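# Screw a lid onto the housing, then return tools

## Task

Close the housing. Take the lid off the tray and lay it flat on the housing's rim so that the block under the lid sits inside the opening. Take screws from the screw feeder, put one through every hole in the lid, and tighten each one. A screw counts as tight only when the screwdriver motor turned it in and halted on its own, shown as driver_stopped_at_torque=1 in a result; after that the screw must not be turned or moved. A screw that was pressed in rather than turned must be backed fully out and driven again. No screw may be left inside the housing. The lid is too wide for grip50, so use grip85. A tool locked to the arm counts as part of the arm. Afterwards, release whatever is held, hang every tool in the slot it started in, and move the arm well away from the tools. Nothing may be knocked or placed off the table.

## Robot and tools

ROBOT. One arm ends in a tool changer with a flat face. Three tools wait in slots of a stand: grip50 (a small gripper), grip85 (a wider gripper) and driver (a screwdriver). tool_id reports grip50, grip85, driver or none. Loose objects may occasionally be nudged by an outside push.

FRAME. The scene frame has its origin on the table top below the arm base, +z up, and +y to the left when facing along +x. Positions are in metres; orientation is a unit quaternion written w first. The printed face pose can be slightly off, more so at long reach. Face-local axes: z points out from the arm; both grippers close along face x. Tool points, in mm from the face centre along face x, y, z: grip50 grip point (0, -25, 180); grip85 grip point (0, 0, 173) when closed, 13 mm closer to the face when fully open; hex key tip of driver (66, 20, 345).

THE ROW. Every command is a row of 17 numbers in this order: x, y, z, qw, qx, qy, qz, tool/lock, grip50_position, grip50_force_limit, grip50_speed, grip85_position, grip85_force_limit, grip85_speed, driver_spindle, driver_torque_limit, driver_sleeve_vacuum. The first seven are an absolute target pose for the changer face centre (end_effector_position and end_effector_quat_wxyz) in the scene frame, not an offset. The last ten are each in [-1, 1]. Repeat the desired quaternion in every row rather than copying a possibly drifted reported one.

TOOLS (functions).
execute_actions(actions): a list of actions; each action is a list of 1 to 15 rows, one row per 1/30 s step, the last row repeated to fill 15 steps. An empty list just returns state and images. Each step the commanded pose is clipped to 70 mm and 16 degrees from the measured face pose, so far targets need several actions. An action is rejected if its target lies over 0.6 m from the face along any face axis; if the first action fails this, or any action is malformed, nothing runs.
move(target, speed, blocking): target is one 17-number row; the face follows a straight path to that pose, turning the short way. speed is 0.002 to 0.5 m/s (default 0.25), rotation up to twice that in rad/s; path time 0.5 to 10 s. It does not avoid obstacles, and faster contact hits harder. The tool numbers are sent at the start. blocking=false returns after 0.5 s; then only wait or stop are accepted until the end is reported. The extra line 'move:' gives the ending (done, off_target, moving, held, fault), the limits that acted (paced = pose clipped; held = steps blocked, after which motion can spurt) and the distance left.
wait(seconds): 0 to 10; the arm keeps its last command.
stop(): brakes a running move; needs room.
zoom_image(camera, region): camera is cam_head_left, cam_head_right, cam_high, cam_low (896x504) or cam_wrist (616x616); region [x0, y0, x1, y1] in pixels from the top-left, at most 504 by 504.
finished_scene(scene): the integer number of the current scene; irreversible, so call it only when everything holds.

TOOL CHANGER. lock: positive locks, negative unlocks, 0 keeps the previous command; each takes about 1 s. To pick up a tool, bring the face flat onto its plate within about 1 mm of centre and about 1 degree of tilt or twist, with face -y toward the open side of the fork. When plate_near is 1, lock and wait for locked=1. The tool then boots: its readings show n/a and its commands are ignored until numbers appear; a gripper closes then opens fully by itself. Withdraw a tool by lifting it 10 to 30 mm (about 20), sliding at least 110 mm out along face -y, then rising; return by the reverse path. The driver's muffler and air fitting pass just outside the fork arm on the face +x side. Unlock only when in_stand=1, holding still; elsewhere unlock is ignored and unlock_refused=1. Stand geometry: slots 180 mm apart; fork arms 40 to 70 mm either side along face x, front ends 45 mm toward the open side, tops 18 mm below a hung plate face; stops 10 mm tall. The changer face is 63 mm wide; its contact block extends 46 mm on face -y and its lock motor 58 mm on face +y.

GRIPPERS. grip50_position: +1 open (50 mm), pads meet near -0.65. grip85_position: +1 open (85 mm), pads meet near -0.8. Use -1 to close onto an object and keep it there; a grip is good when object_status reads 2 (0 moving, 1 stopped opening, 2 stopped closing, 3 at target or pads met; thin items may show 3). force_limit: -1 is 20 N, +1 is 185 N (grip50) or 235 N (grip85). speed: about 20 mm/s at -1 to 150 mm/s at +1. Changes below 0.01 may be ignored; new force or speed applies only with a new position. Opening: grip50 about (250 - grip50_position_measured) x 0.202 mm; grip85 counts 78=60 mm, 130=40 mm, 180=20 mm, 230=pads meet.

SCREWDRIVER. driver_spindle: +1 = 500 rpm driving in, -1 reverses; it keeps running between calls, so finish actions with 0. driver_torque_limit: -1 = 0.3 N m to +1 = 1.2 N m. driver_sleeve_vacuum above 0.01 holds a screw by suction; driver_screw_detected=1 when it seals. To engage, press the key onto the head plus 2 mm and turn gently at about ±0.2 or less, lowering the arm 0.7 mm per turn. The motor halts at 95 % of the limit and sets driver_stopped_at_torque=1; a restart needs spindle at 0 or below for 0.5 s. driver_turns counts turns (positive inward); if it won't drop while loosening, raise the torque limit.

AVOID. The arm is stiff: pressing past contact, 150 N outside force, or joint torque at the limit (148 N m for waist, shoulder, elbow; 37.2 N m for the wrist joints, held load included) causes a 10 s fault stop. Watch MOTOR HOT lines to avoid over-temperature braking. Avoid drops, slams and anything leaving the table. A 'pose unreachable' line means the clearance check altered the command.

Each tool is called after "Request:" as name(argument=value, ...) on one line, values as JSON.

## Session

Request:
execute_actions(actions=[])

Scene clock: 0.00 s.
end_effector_position=(+0.4991, +0.0254, +0.4969) locked=0 unlocked=1 plate_near=0 in_stand=0 unlock_refused=0 tool_id=none grip50_position_measured=n/a grip50_object_status=n/a grip85_position_measured=n/a grip85_object_status=n/a driver_sleeve_vacuum_kpa=n/a driver_screw_detected=n/a driver_stopped_at_torque=n/a driver_turns=n/a end_effector_quat_wxyz=(+0.003, +0.690, +0.724, -0.001)
Joint positions: [ 0.266  0.133  0.191  0.003 -1.63  -0.265]
Joint velocities: [ 0.001  0.001 -0.     0.    -0.    -0.001]
Hand target: +0.499, +0.025, +0.497; +0.003, +0.690, +0.724, -0.001

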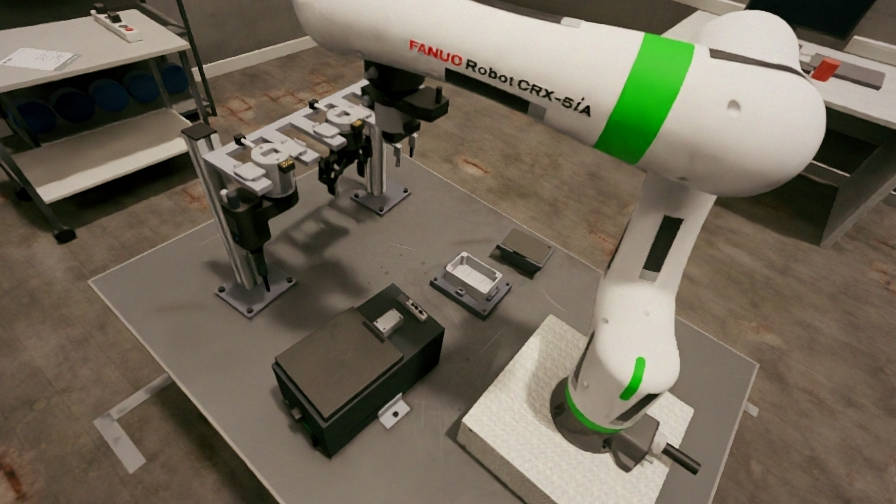

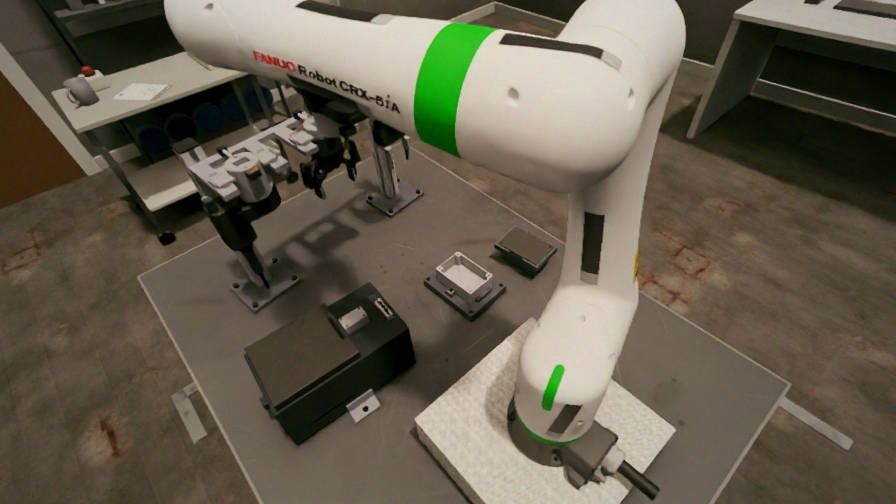

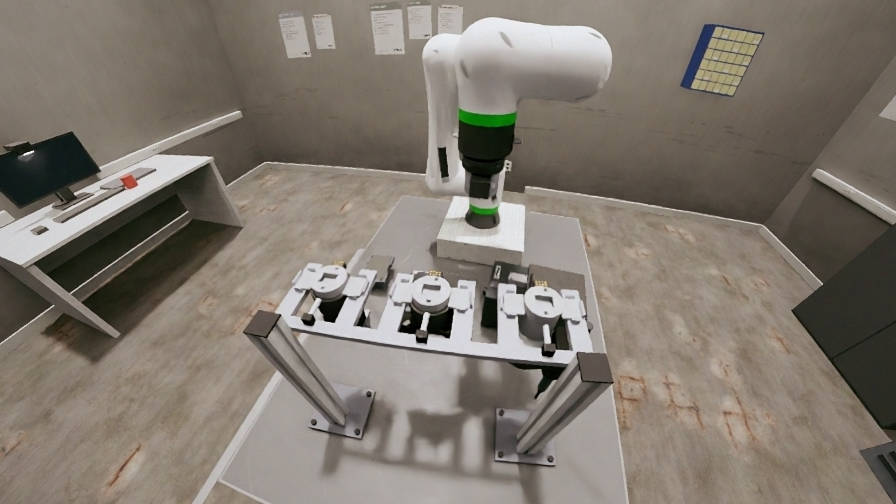

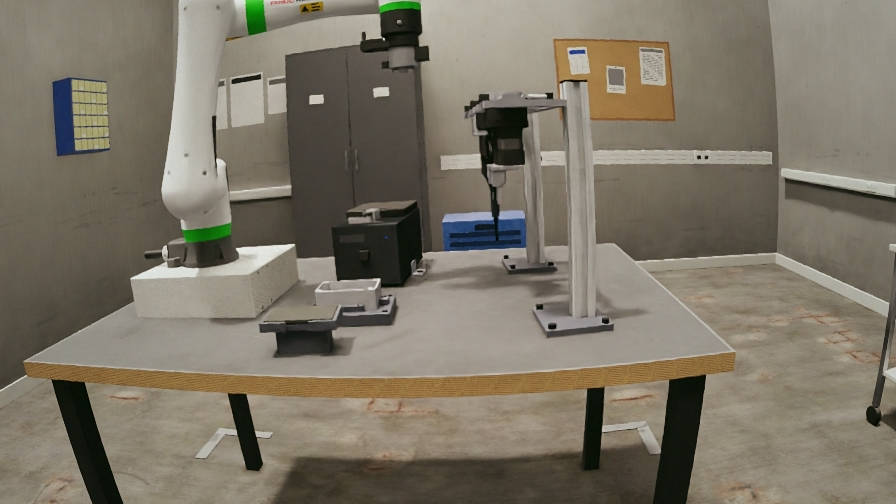

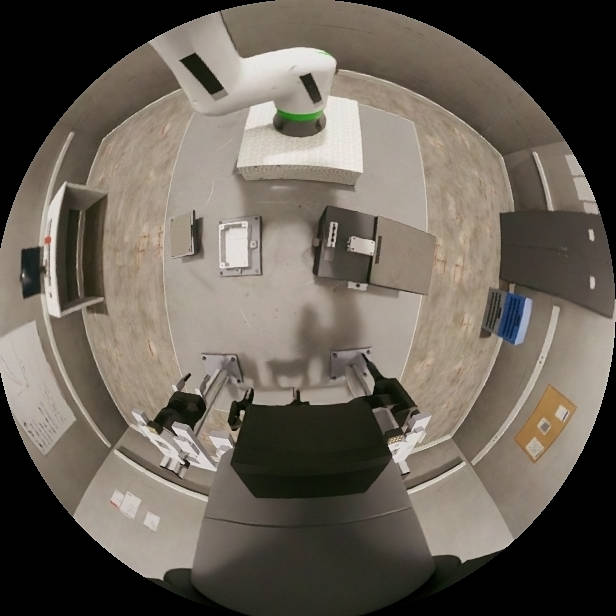

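Request:
move(target=[0.68,-0.02,0.45,0,0.6756,0.7373,0,0,0,0,0,1,0,0,0,0,0], speed=0.2)

Request:
zoom_image(camera="cam_wrist", region=[170,280,430,420])

Scene clock: 1.73 s.
end_effector_position=(+0.6799, -0.0196, +0.4496) locked=0 unlocked=1 plate_near=0 in_stand=0 unlock_refused=0 tool_id=none grip50_position_measured=n/a grip50_object_status=n/a grip85_position_measured=n/a grip85_object_status=n/a driver_sleeve_vacuum_kpa=n/a driver_screw_detected=n/a driver_stopped_at_torque=n/a driver_turns=n/a end_effector_quat_wxyz=(-0.000, +0.676, +0.737, -0.000)
Joint positions: [ 0.114  0.633  0.758 -0.002 -1.699 -0.075]
Joint velocities: [ 0.     0.001  0.    -0.    -0.001  0.002]
Hand target: +0.680, -0.020, +0.450; -0.000, +0.676, +0.737, -0.000
Off the commanded pose: 0.001 m, 0 deg.
move: done

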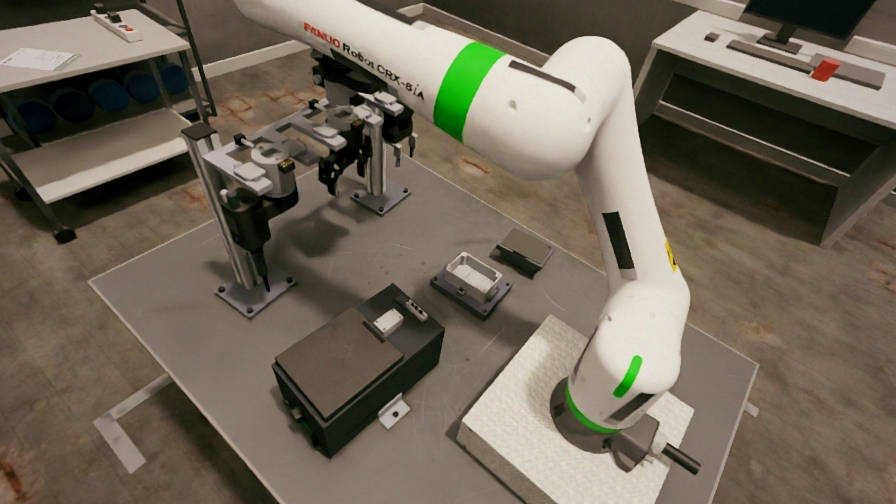

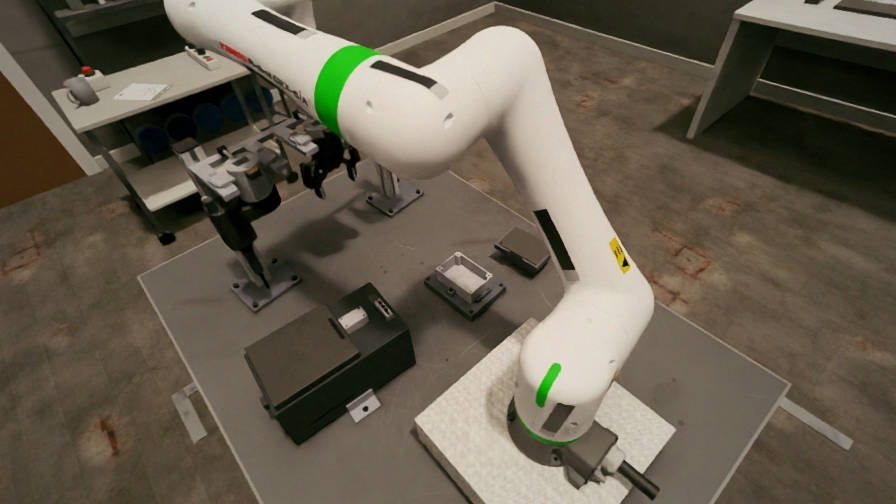

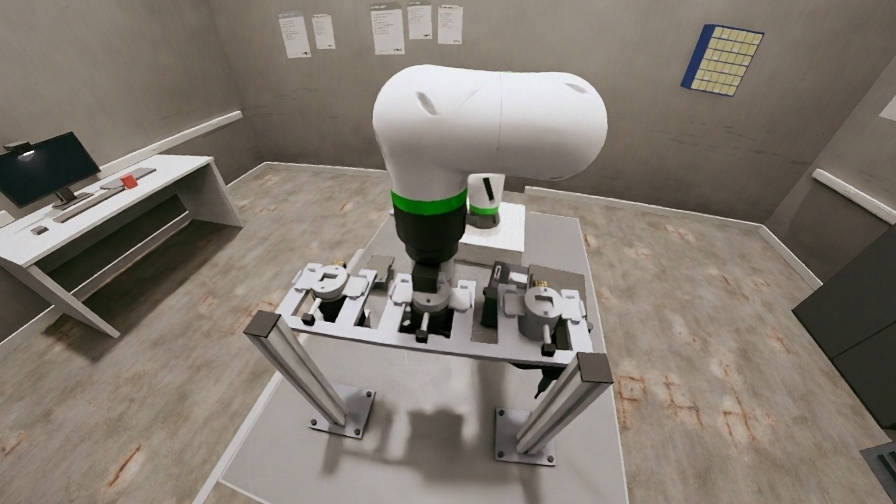

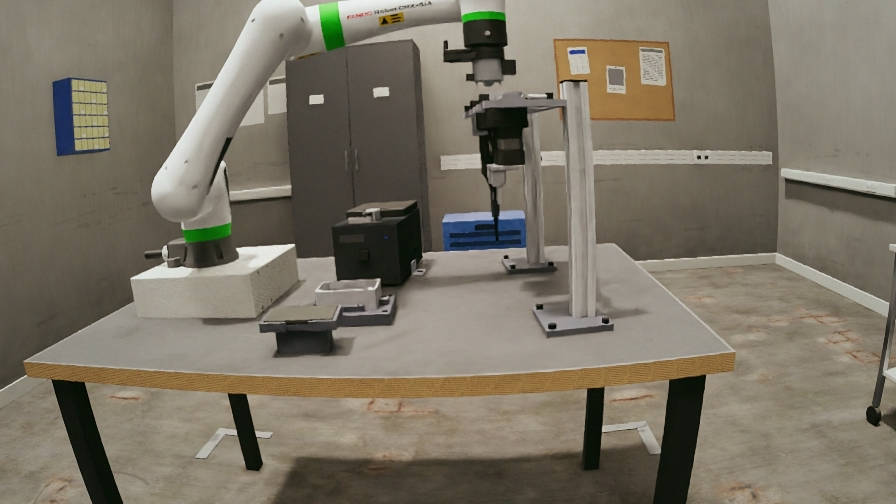

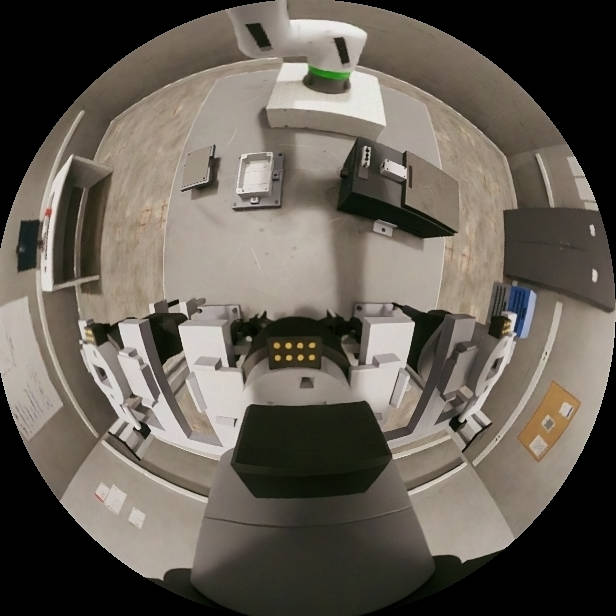

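Region (170, 280, 430, 420) of cam_wrist's 616x616 image, scaled by 1.938, with more detail than that image has; it fills the top 271 rows of this view, and the rest is white.

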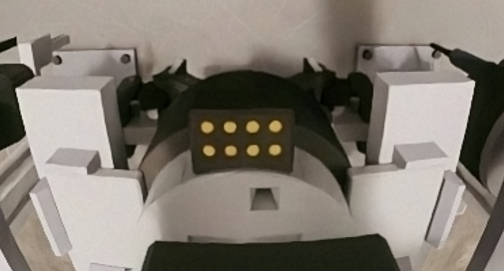

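Request:
move(target=[0.6847,-0.0218,0.435,0,0.6704,0.742,0,0,0,0,0,1,0,0,0,0,0], speed=0.03)

Request:
zoom_image(camera="cam_wrist", region=[230,310,390,420])

Request:
zoom_image(camera="cam_high", region=[380,240,490,340])

Request:
zoom_image(camera="cam_low", region=[450,50,540,130])

Scene clock: 3.13 s.
end_effector_position=(+0.6847, -0.0218, +0.4350) locked=0 unlocked=1 plate_near=0 in_stand=0 unlock_refused=0 tool_id=none grip50_position_measured=n/a grip50_object_status=n/a grip85_position_measured=n/a grip85_object_status=n/a driver_sleeve_vacuum_kpa=n/a driver_screw_detected=n/a driver_stopped_at_torque=n/a driver_turns=n/a end_effector_quat_wxyz=(+0.000, +0.670, +0.742, -0.000)
Joint positions: [ 0.11   0.644  0.74  -0.002 -1.67  -0.056]
Joint velocities: [-0.001  0.001  0.001 -0.    -0.     0.   ]
Hand target: +0.685, -0.022, +0.435; -0.000, +0.670, +0.742, -0.000
Off the commanded pose: 0.000 m, 0 deg.
move: done

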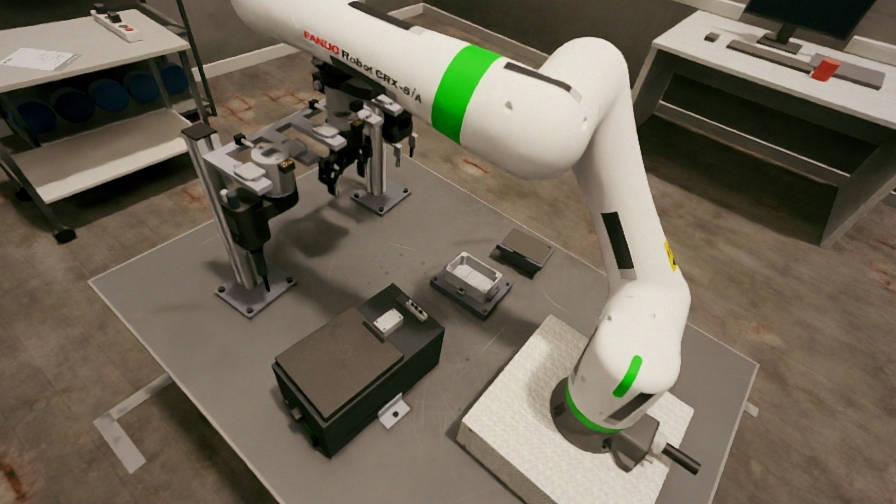

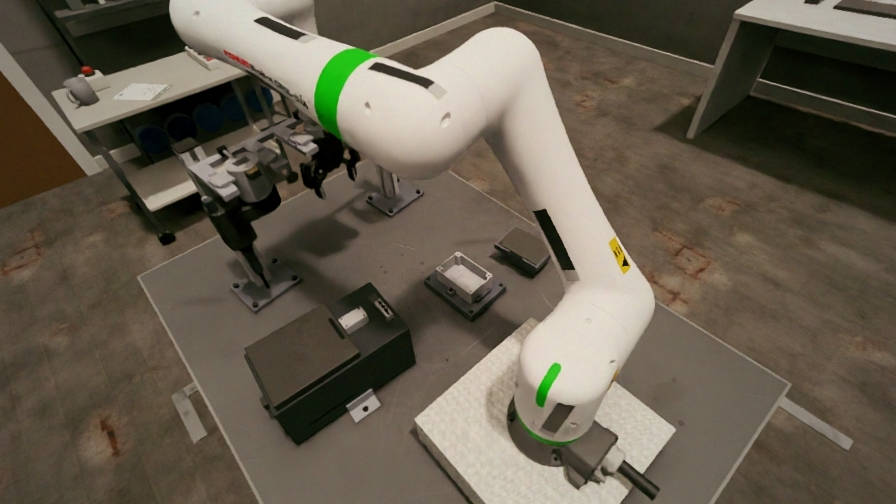

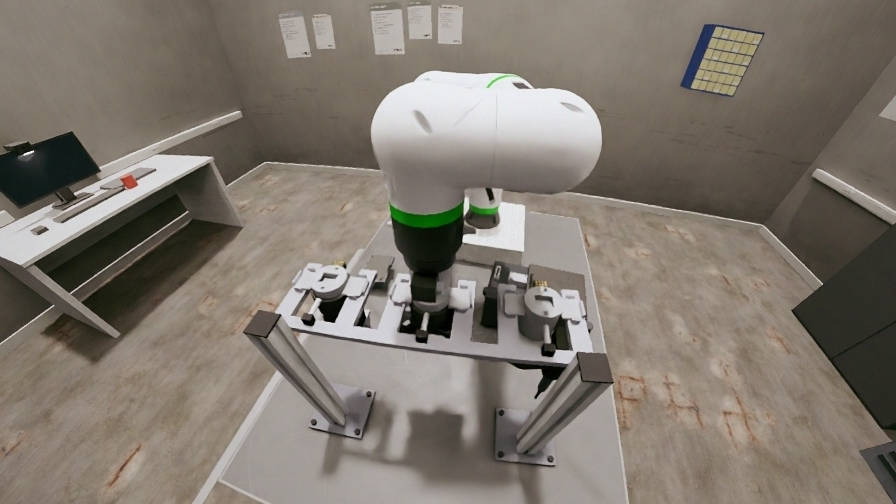

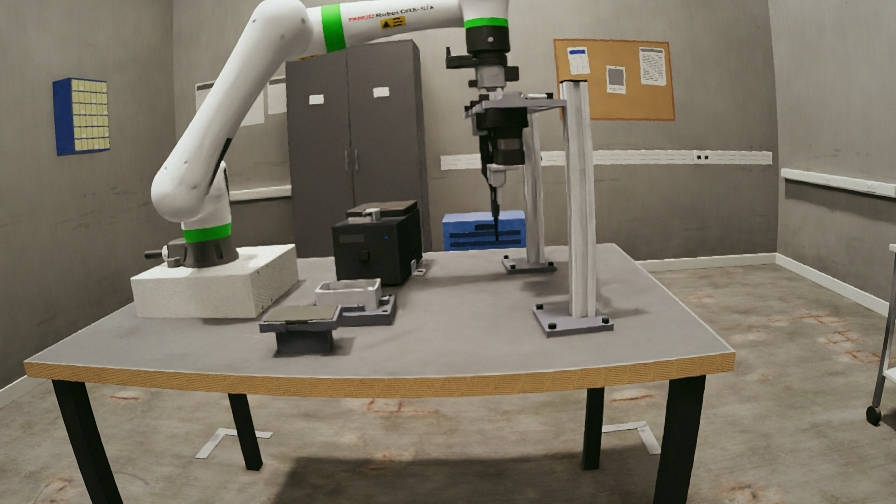

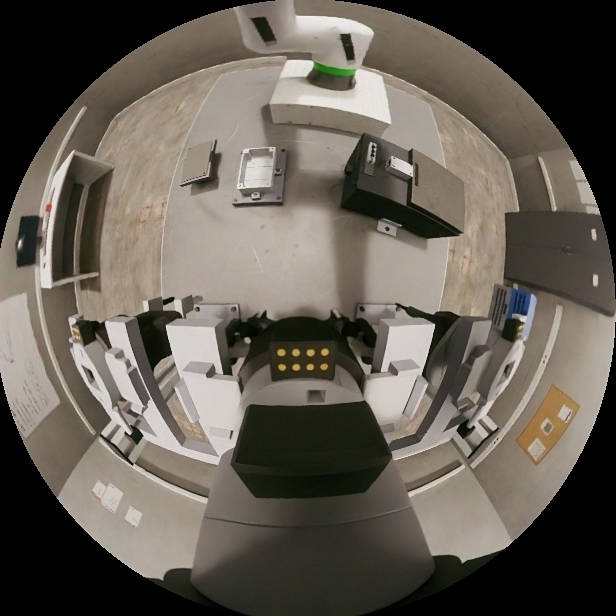

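Region (230, 310, 390, 420) of cam_wrist's 616x616 image, scaled by 3.150, with more detail than that image has; it fills the top 346 rows of this view, and the rest is white.

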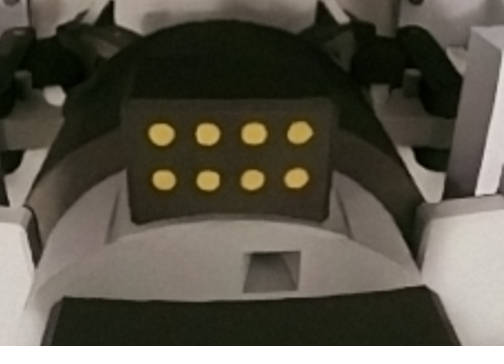

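Region (380, 240, 490, 340) of cam_high's 896x504 image, scaled by 4.582, with more detail than that image has; it fills the top 458 rows of this view, and the rest is white.

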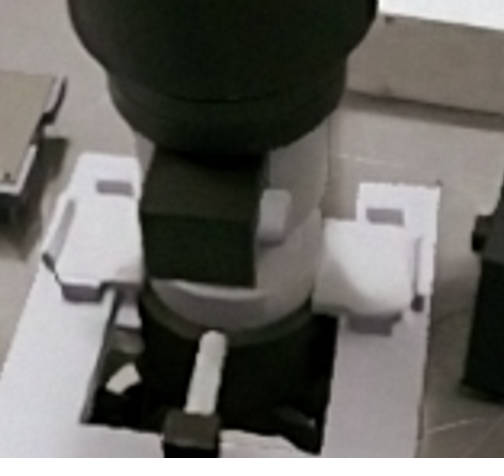

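Region (450, 50, 540, 130) of cam_low's 896x504 image, scaled by 5.600, with more detail than that image has.

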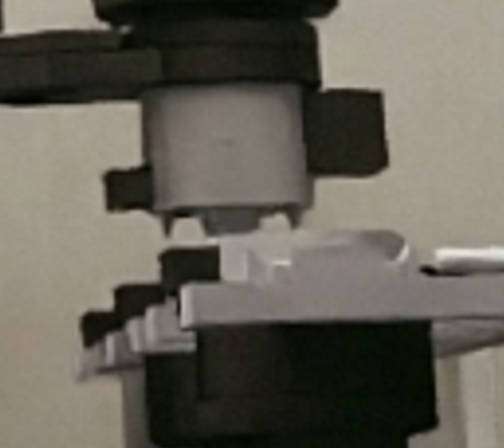

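Request:
move(target=[0.6859,-0.0217,0.421,0,0.6704,0.742,0,0,0,0,0,1,0,0,0,0,0], speed=0.02)

Request:
zoom_image(camera="cam_wrist", region=[230,310,390,420])

Request:
zoom_image(camera="cam_low", region=[455,70,505,115])

Scene clock: 4.40 s.
end_effector_position=(+0.6859, -0.0217, +0.4210) locked=0 unlocked=1 plate_near=0 in_stand=0 unlock_refused=0 tool_id=none grip50_position_measured=n/a grip50_object_status=n/a grip85_position_measured=n/a grip85_object_status=n/a driver_sleeve_vacuum_kpa=n/a driver_screw_detected=n/a driver_stopped_at_torque=n/a driver_turns=n/a end_effector_quat_wxyz=(+0.000, +0.670, +0.742, +0.000)
Joint positions: [ 0.11   0.644  0.708 -0.002 -1.637 -0.056]
Joint velocities: [ 0.001  0.002 -0.    -0.     0.001 -0.   ]
Hand target: +0.686, -0.022, +0.421; +0.000, +0.670, +0.742, -0.000
Off the commanded pose: 0.000 m, 0 deg.
move: done

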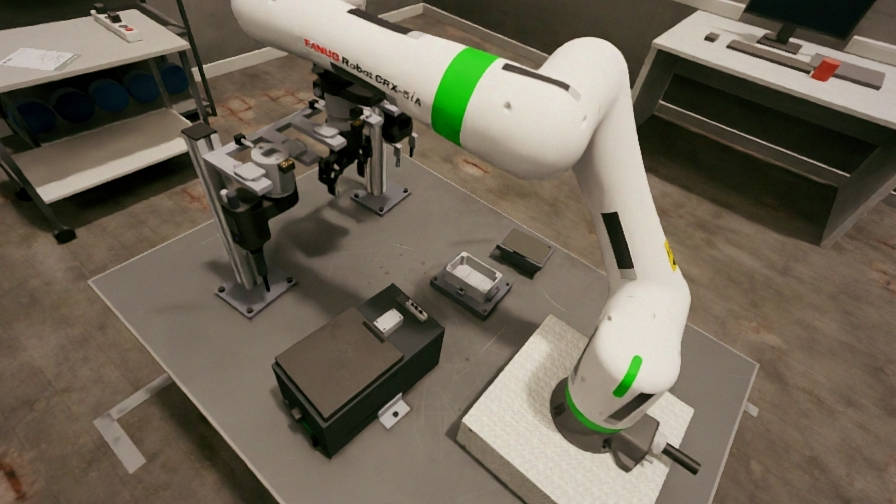

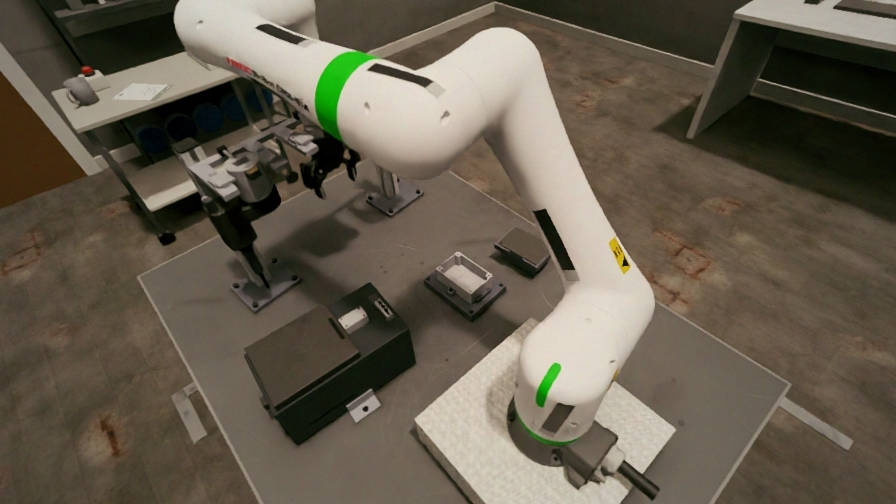

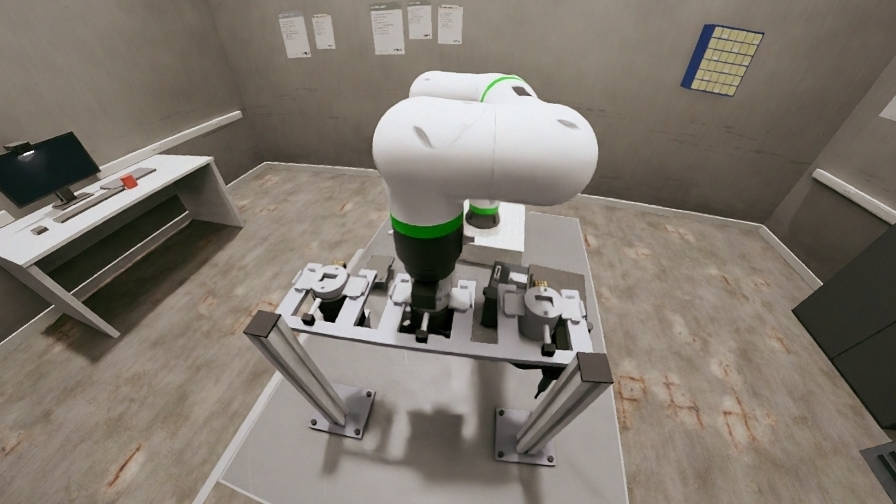

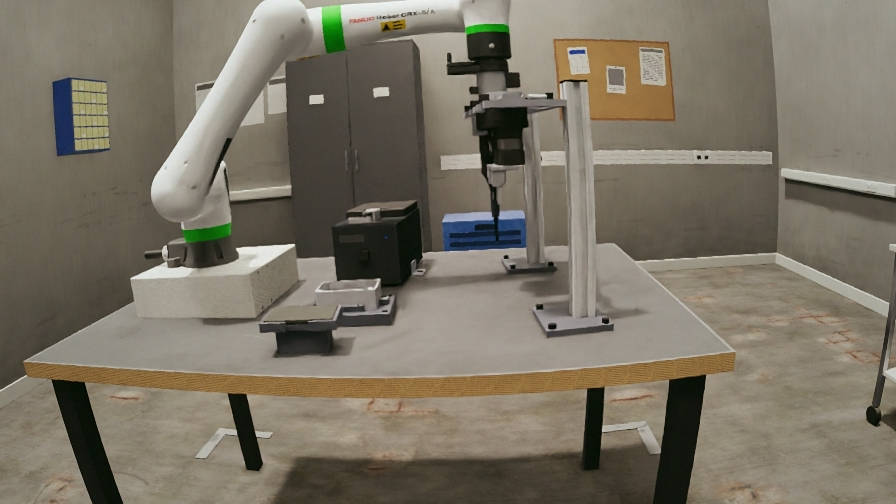

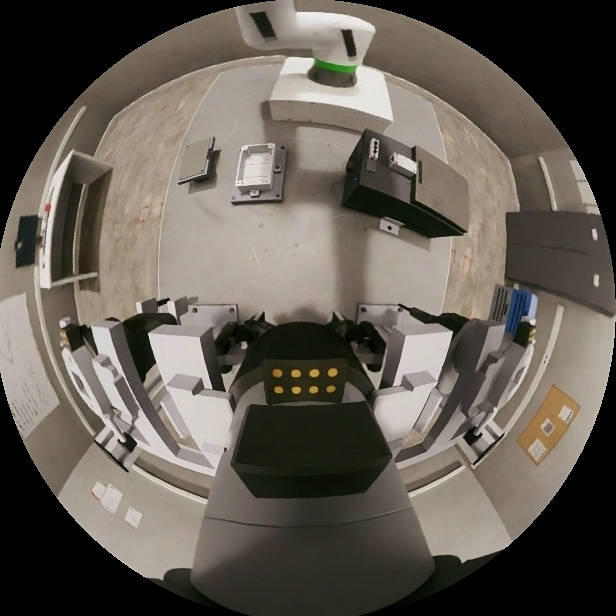

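Region (230, 310, 390, 420) of cam_wrist's 616x616 image, scaled by 3.150, with more detail than that image has; it fills the top 346 rows of this view, and the rest is white.

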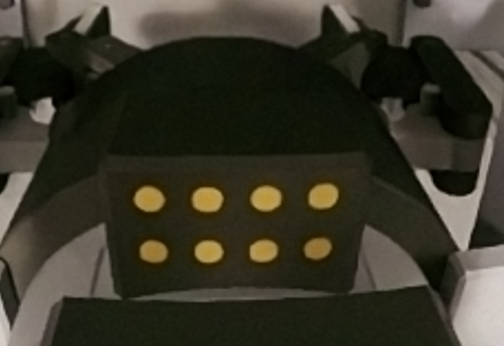

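Region (455, 70, 505, 115) of cam_low's 896x504 image, scaled by 10.080, with more detail than that image has; it fills the top 454 rows of this view, and the rest is white.

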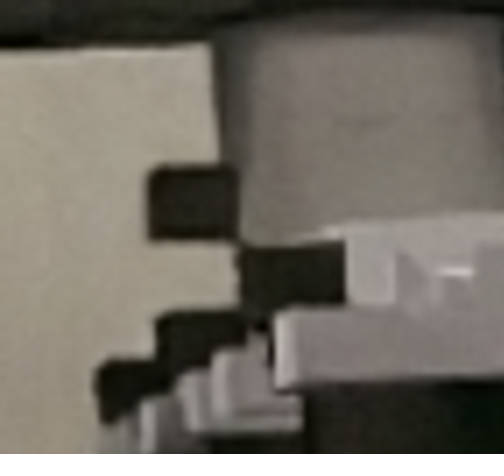

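Looks aligned.

Request:
move(target=[0.6859,-0.0217,0.4108,0,0.6704,0.742,0,0,0,0,0,1,0,0,0,0,0], speed=0.008)

Scene clock: 6.03 s.
end_effector_position=(+0.6859, -0.0217, +0.4108) locked=0 unlocked=1 plate_near=1 in_stand=1 unlock_refused=0 tool_id=none grip50_position_measured=n/a grip50_object_status=n/a grip85_position_measured=n/a grip85_object_status=n/a driver_sleeve_vacuum_kpa=n/a driver_screw_detected=n/a driver_stopped_at_torque=n/a driver_turns=n/a end_effector_quat_wxyz=(+0.000, +0.670, +0.742, +0.000)
Joint positions: [ 0.11   0.642  0.682 -0.002 -1.612 -0.056]
Joint velocities: [ 0.    -0.    -0.001  0.    -0.    -0.   ]
Hand target: +0.686, -0.022, +0.411; +0.000, +0.670, +0.742, -0.000
Off the commanded pose: 0.000 m, 0 deg.
move: done

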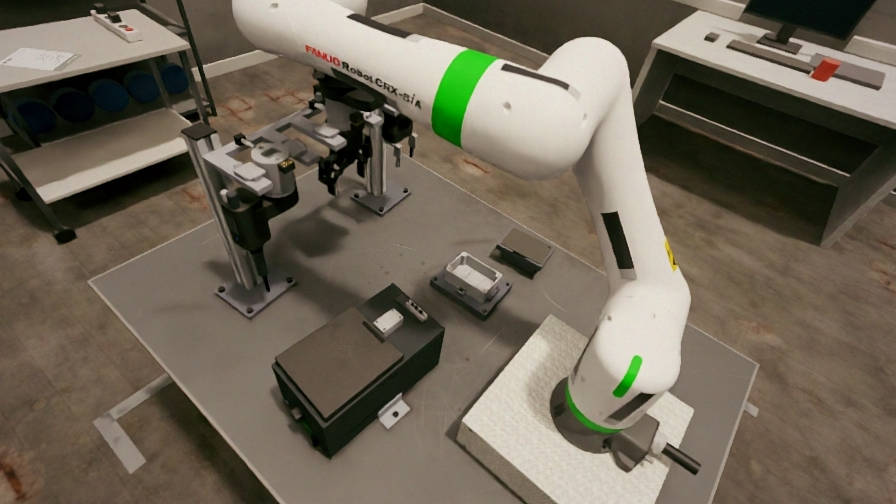

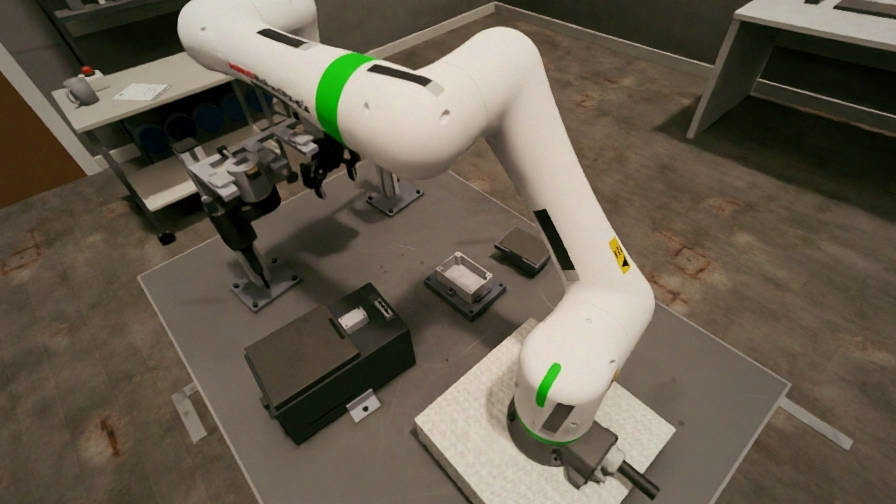

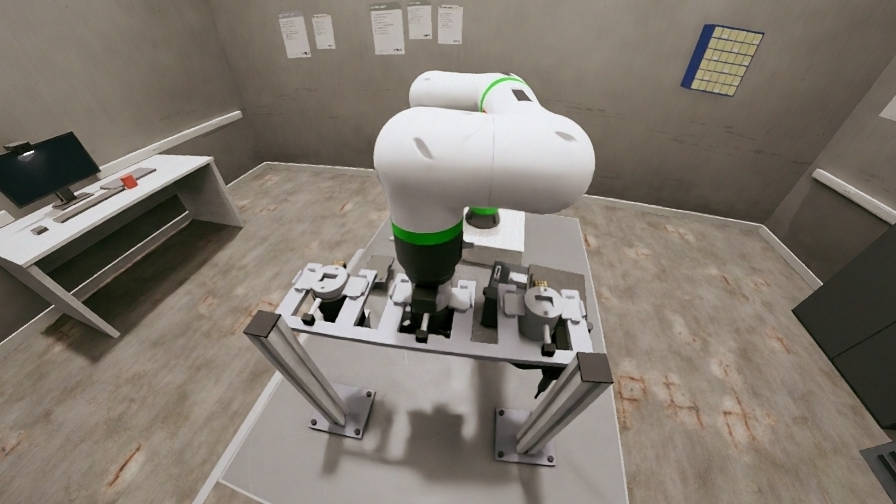

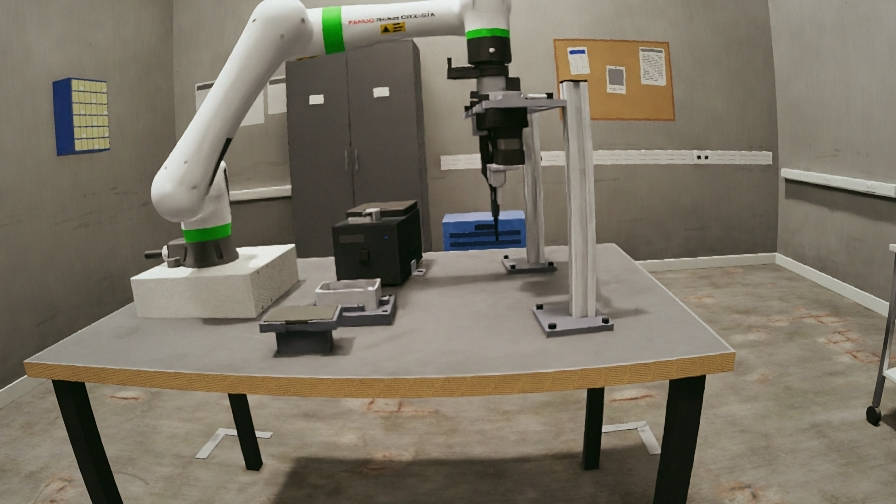

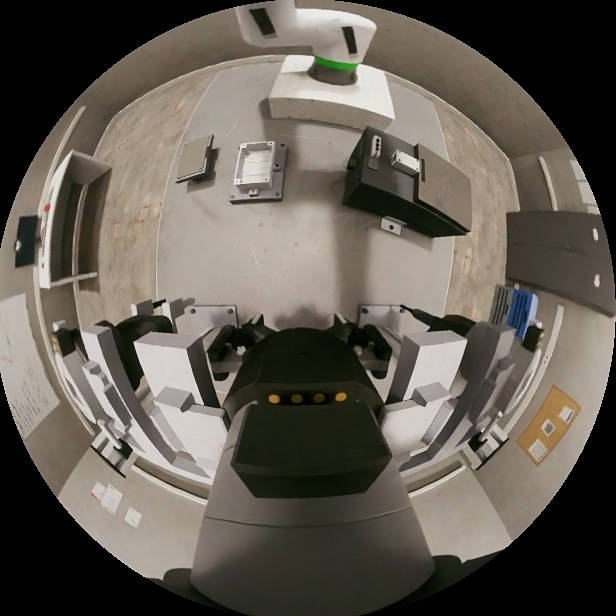

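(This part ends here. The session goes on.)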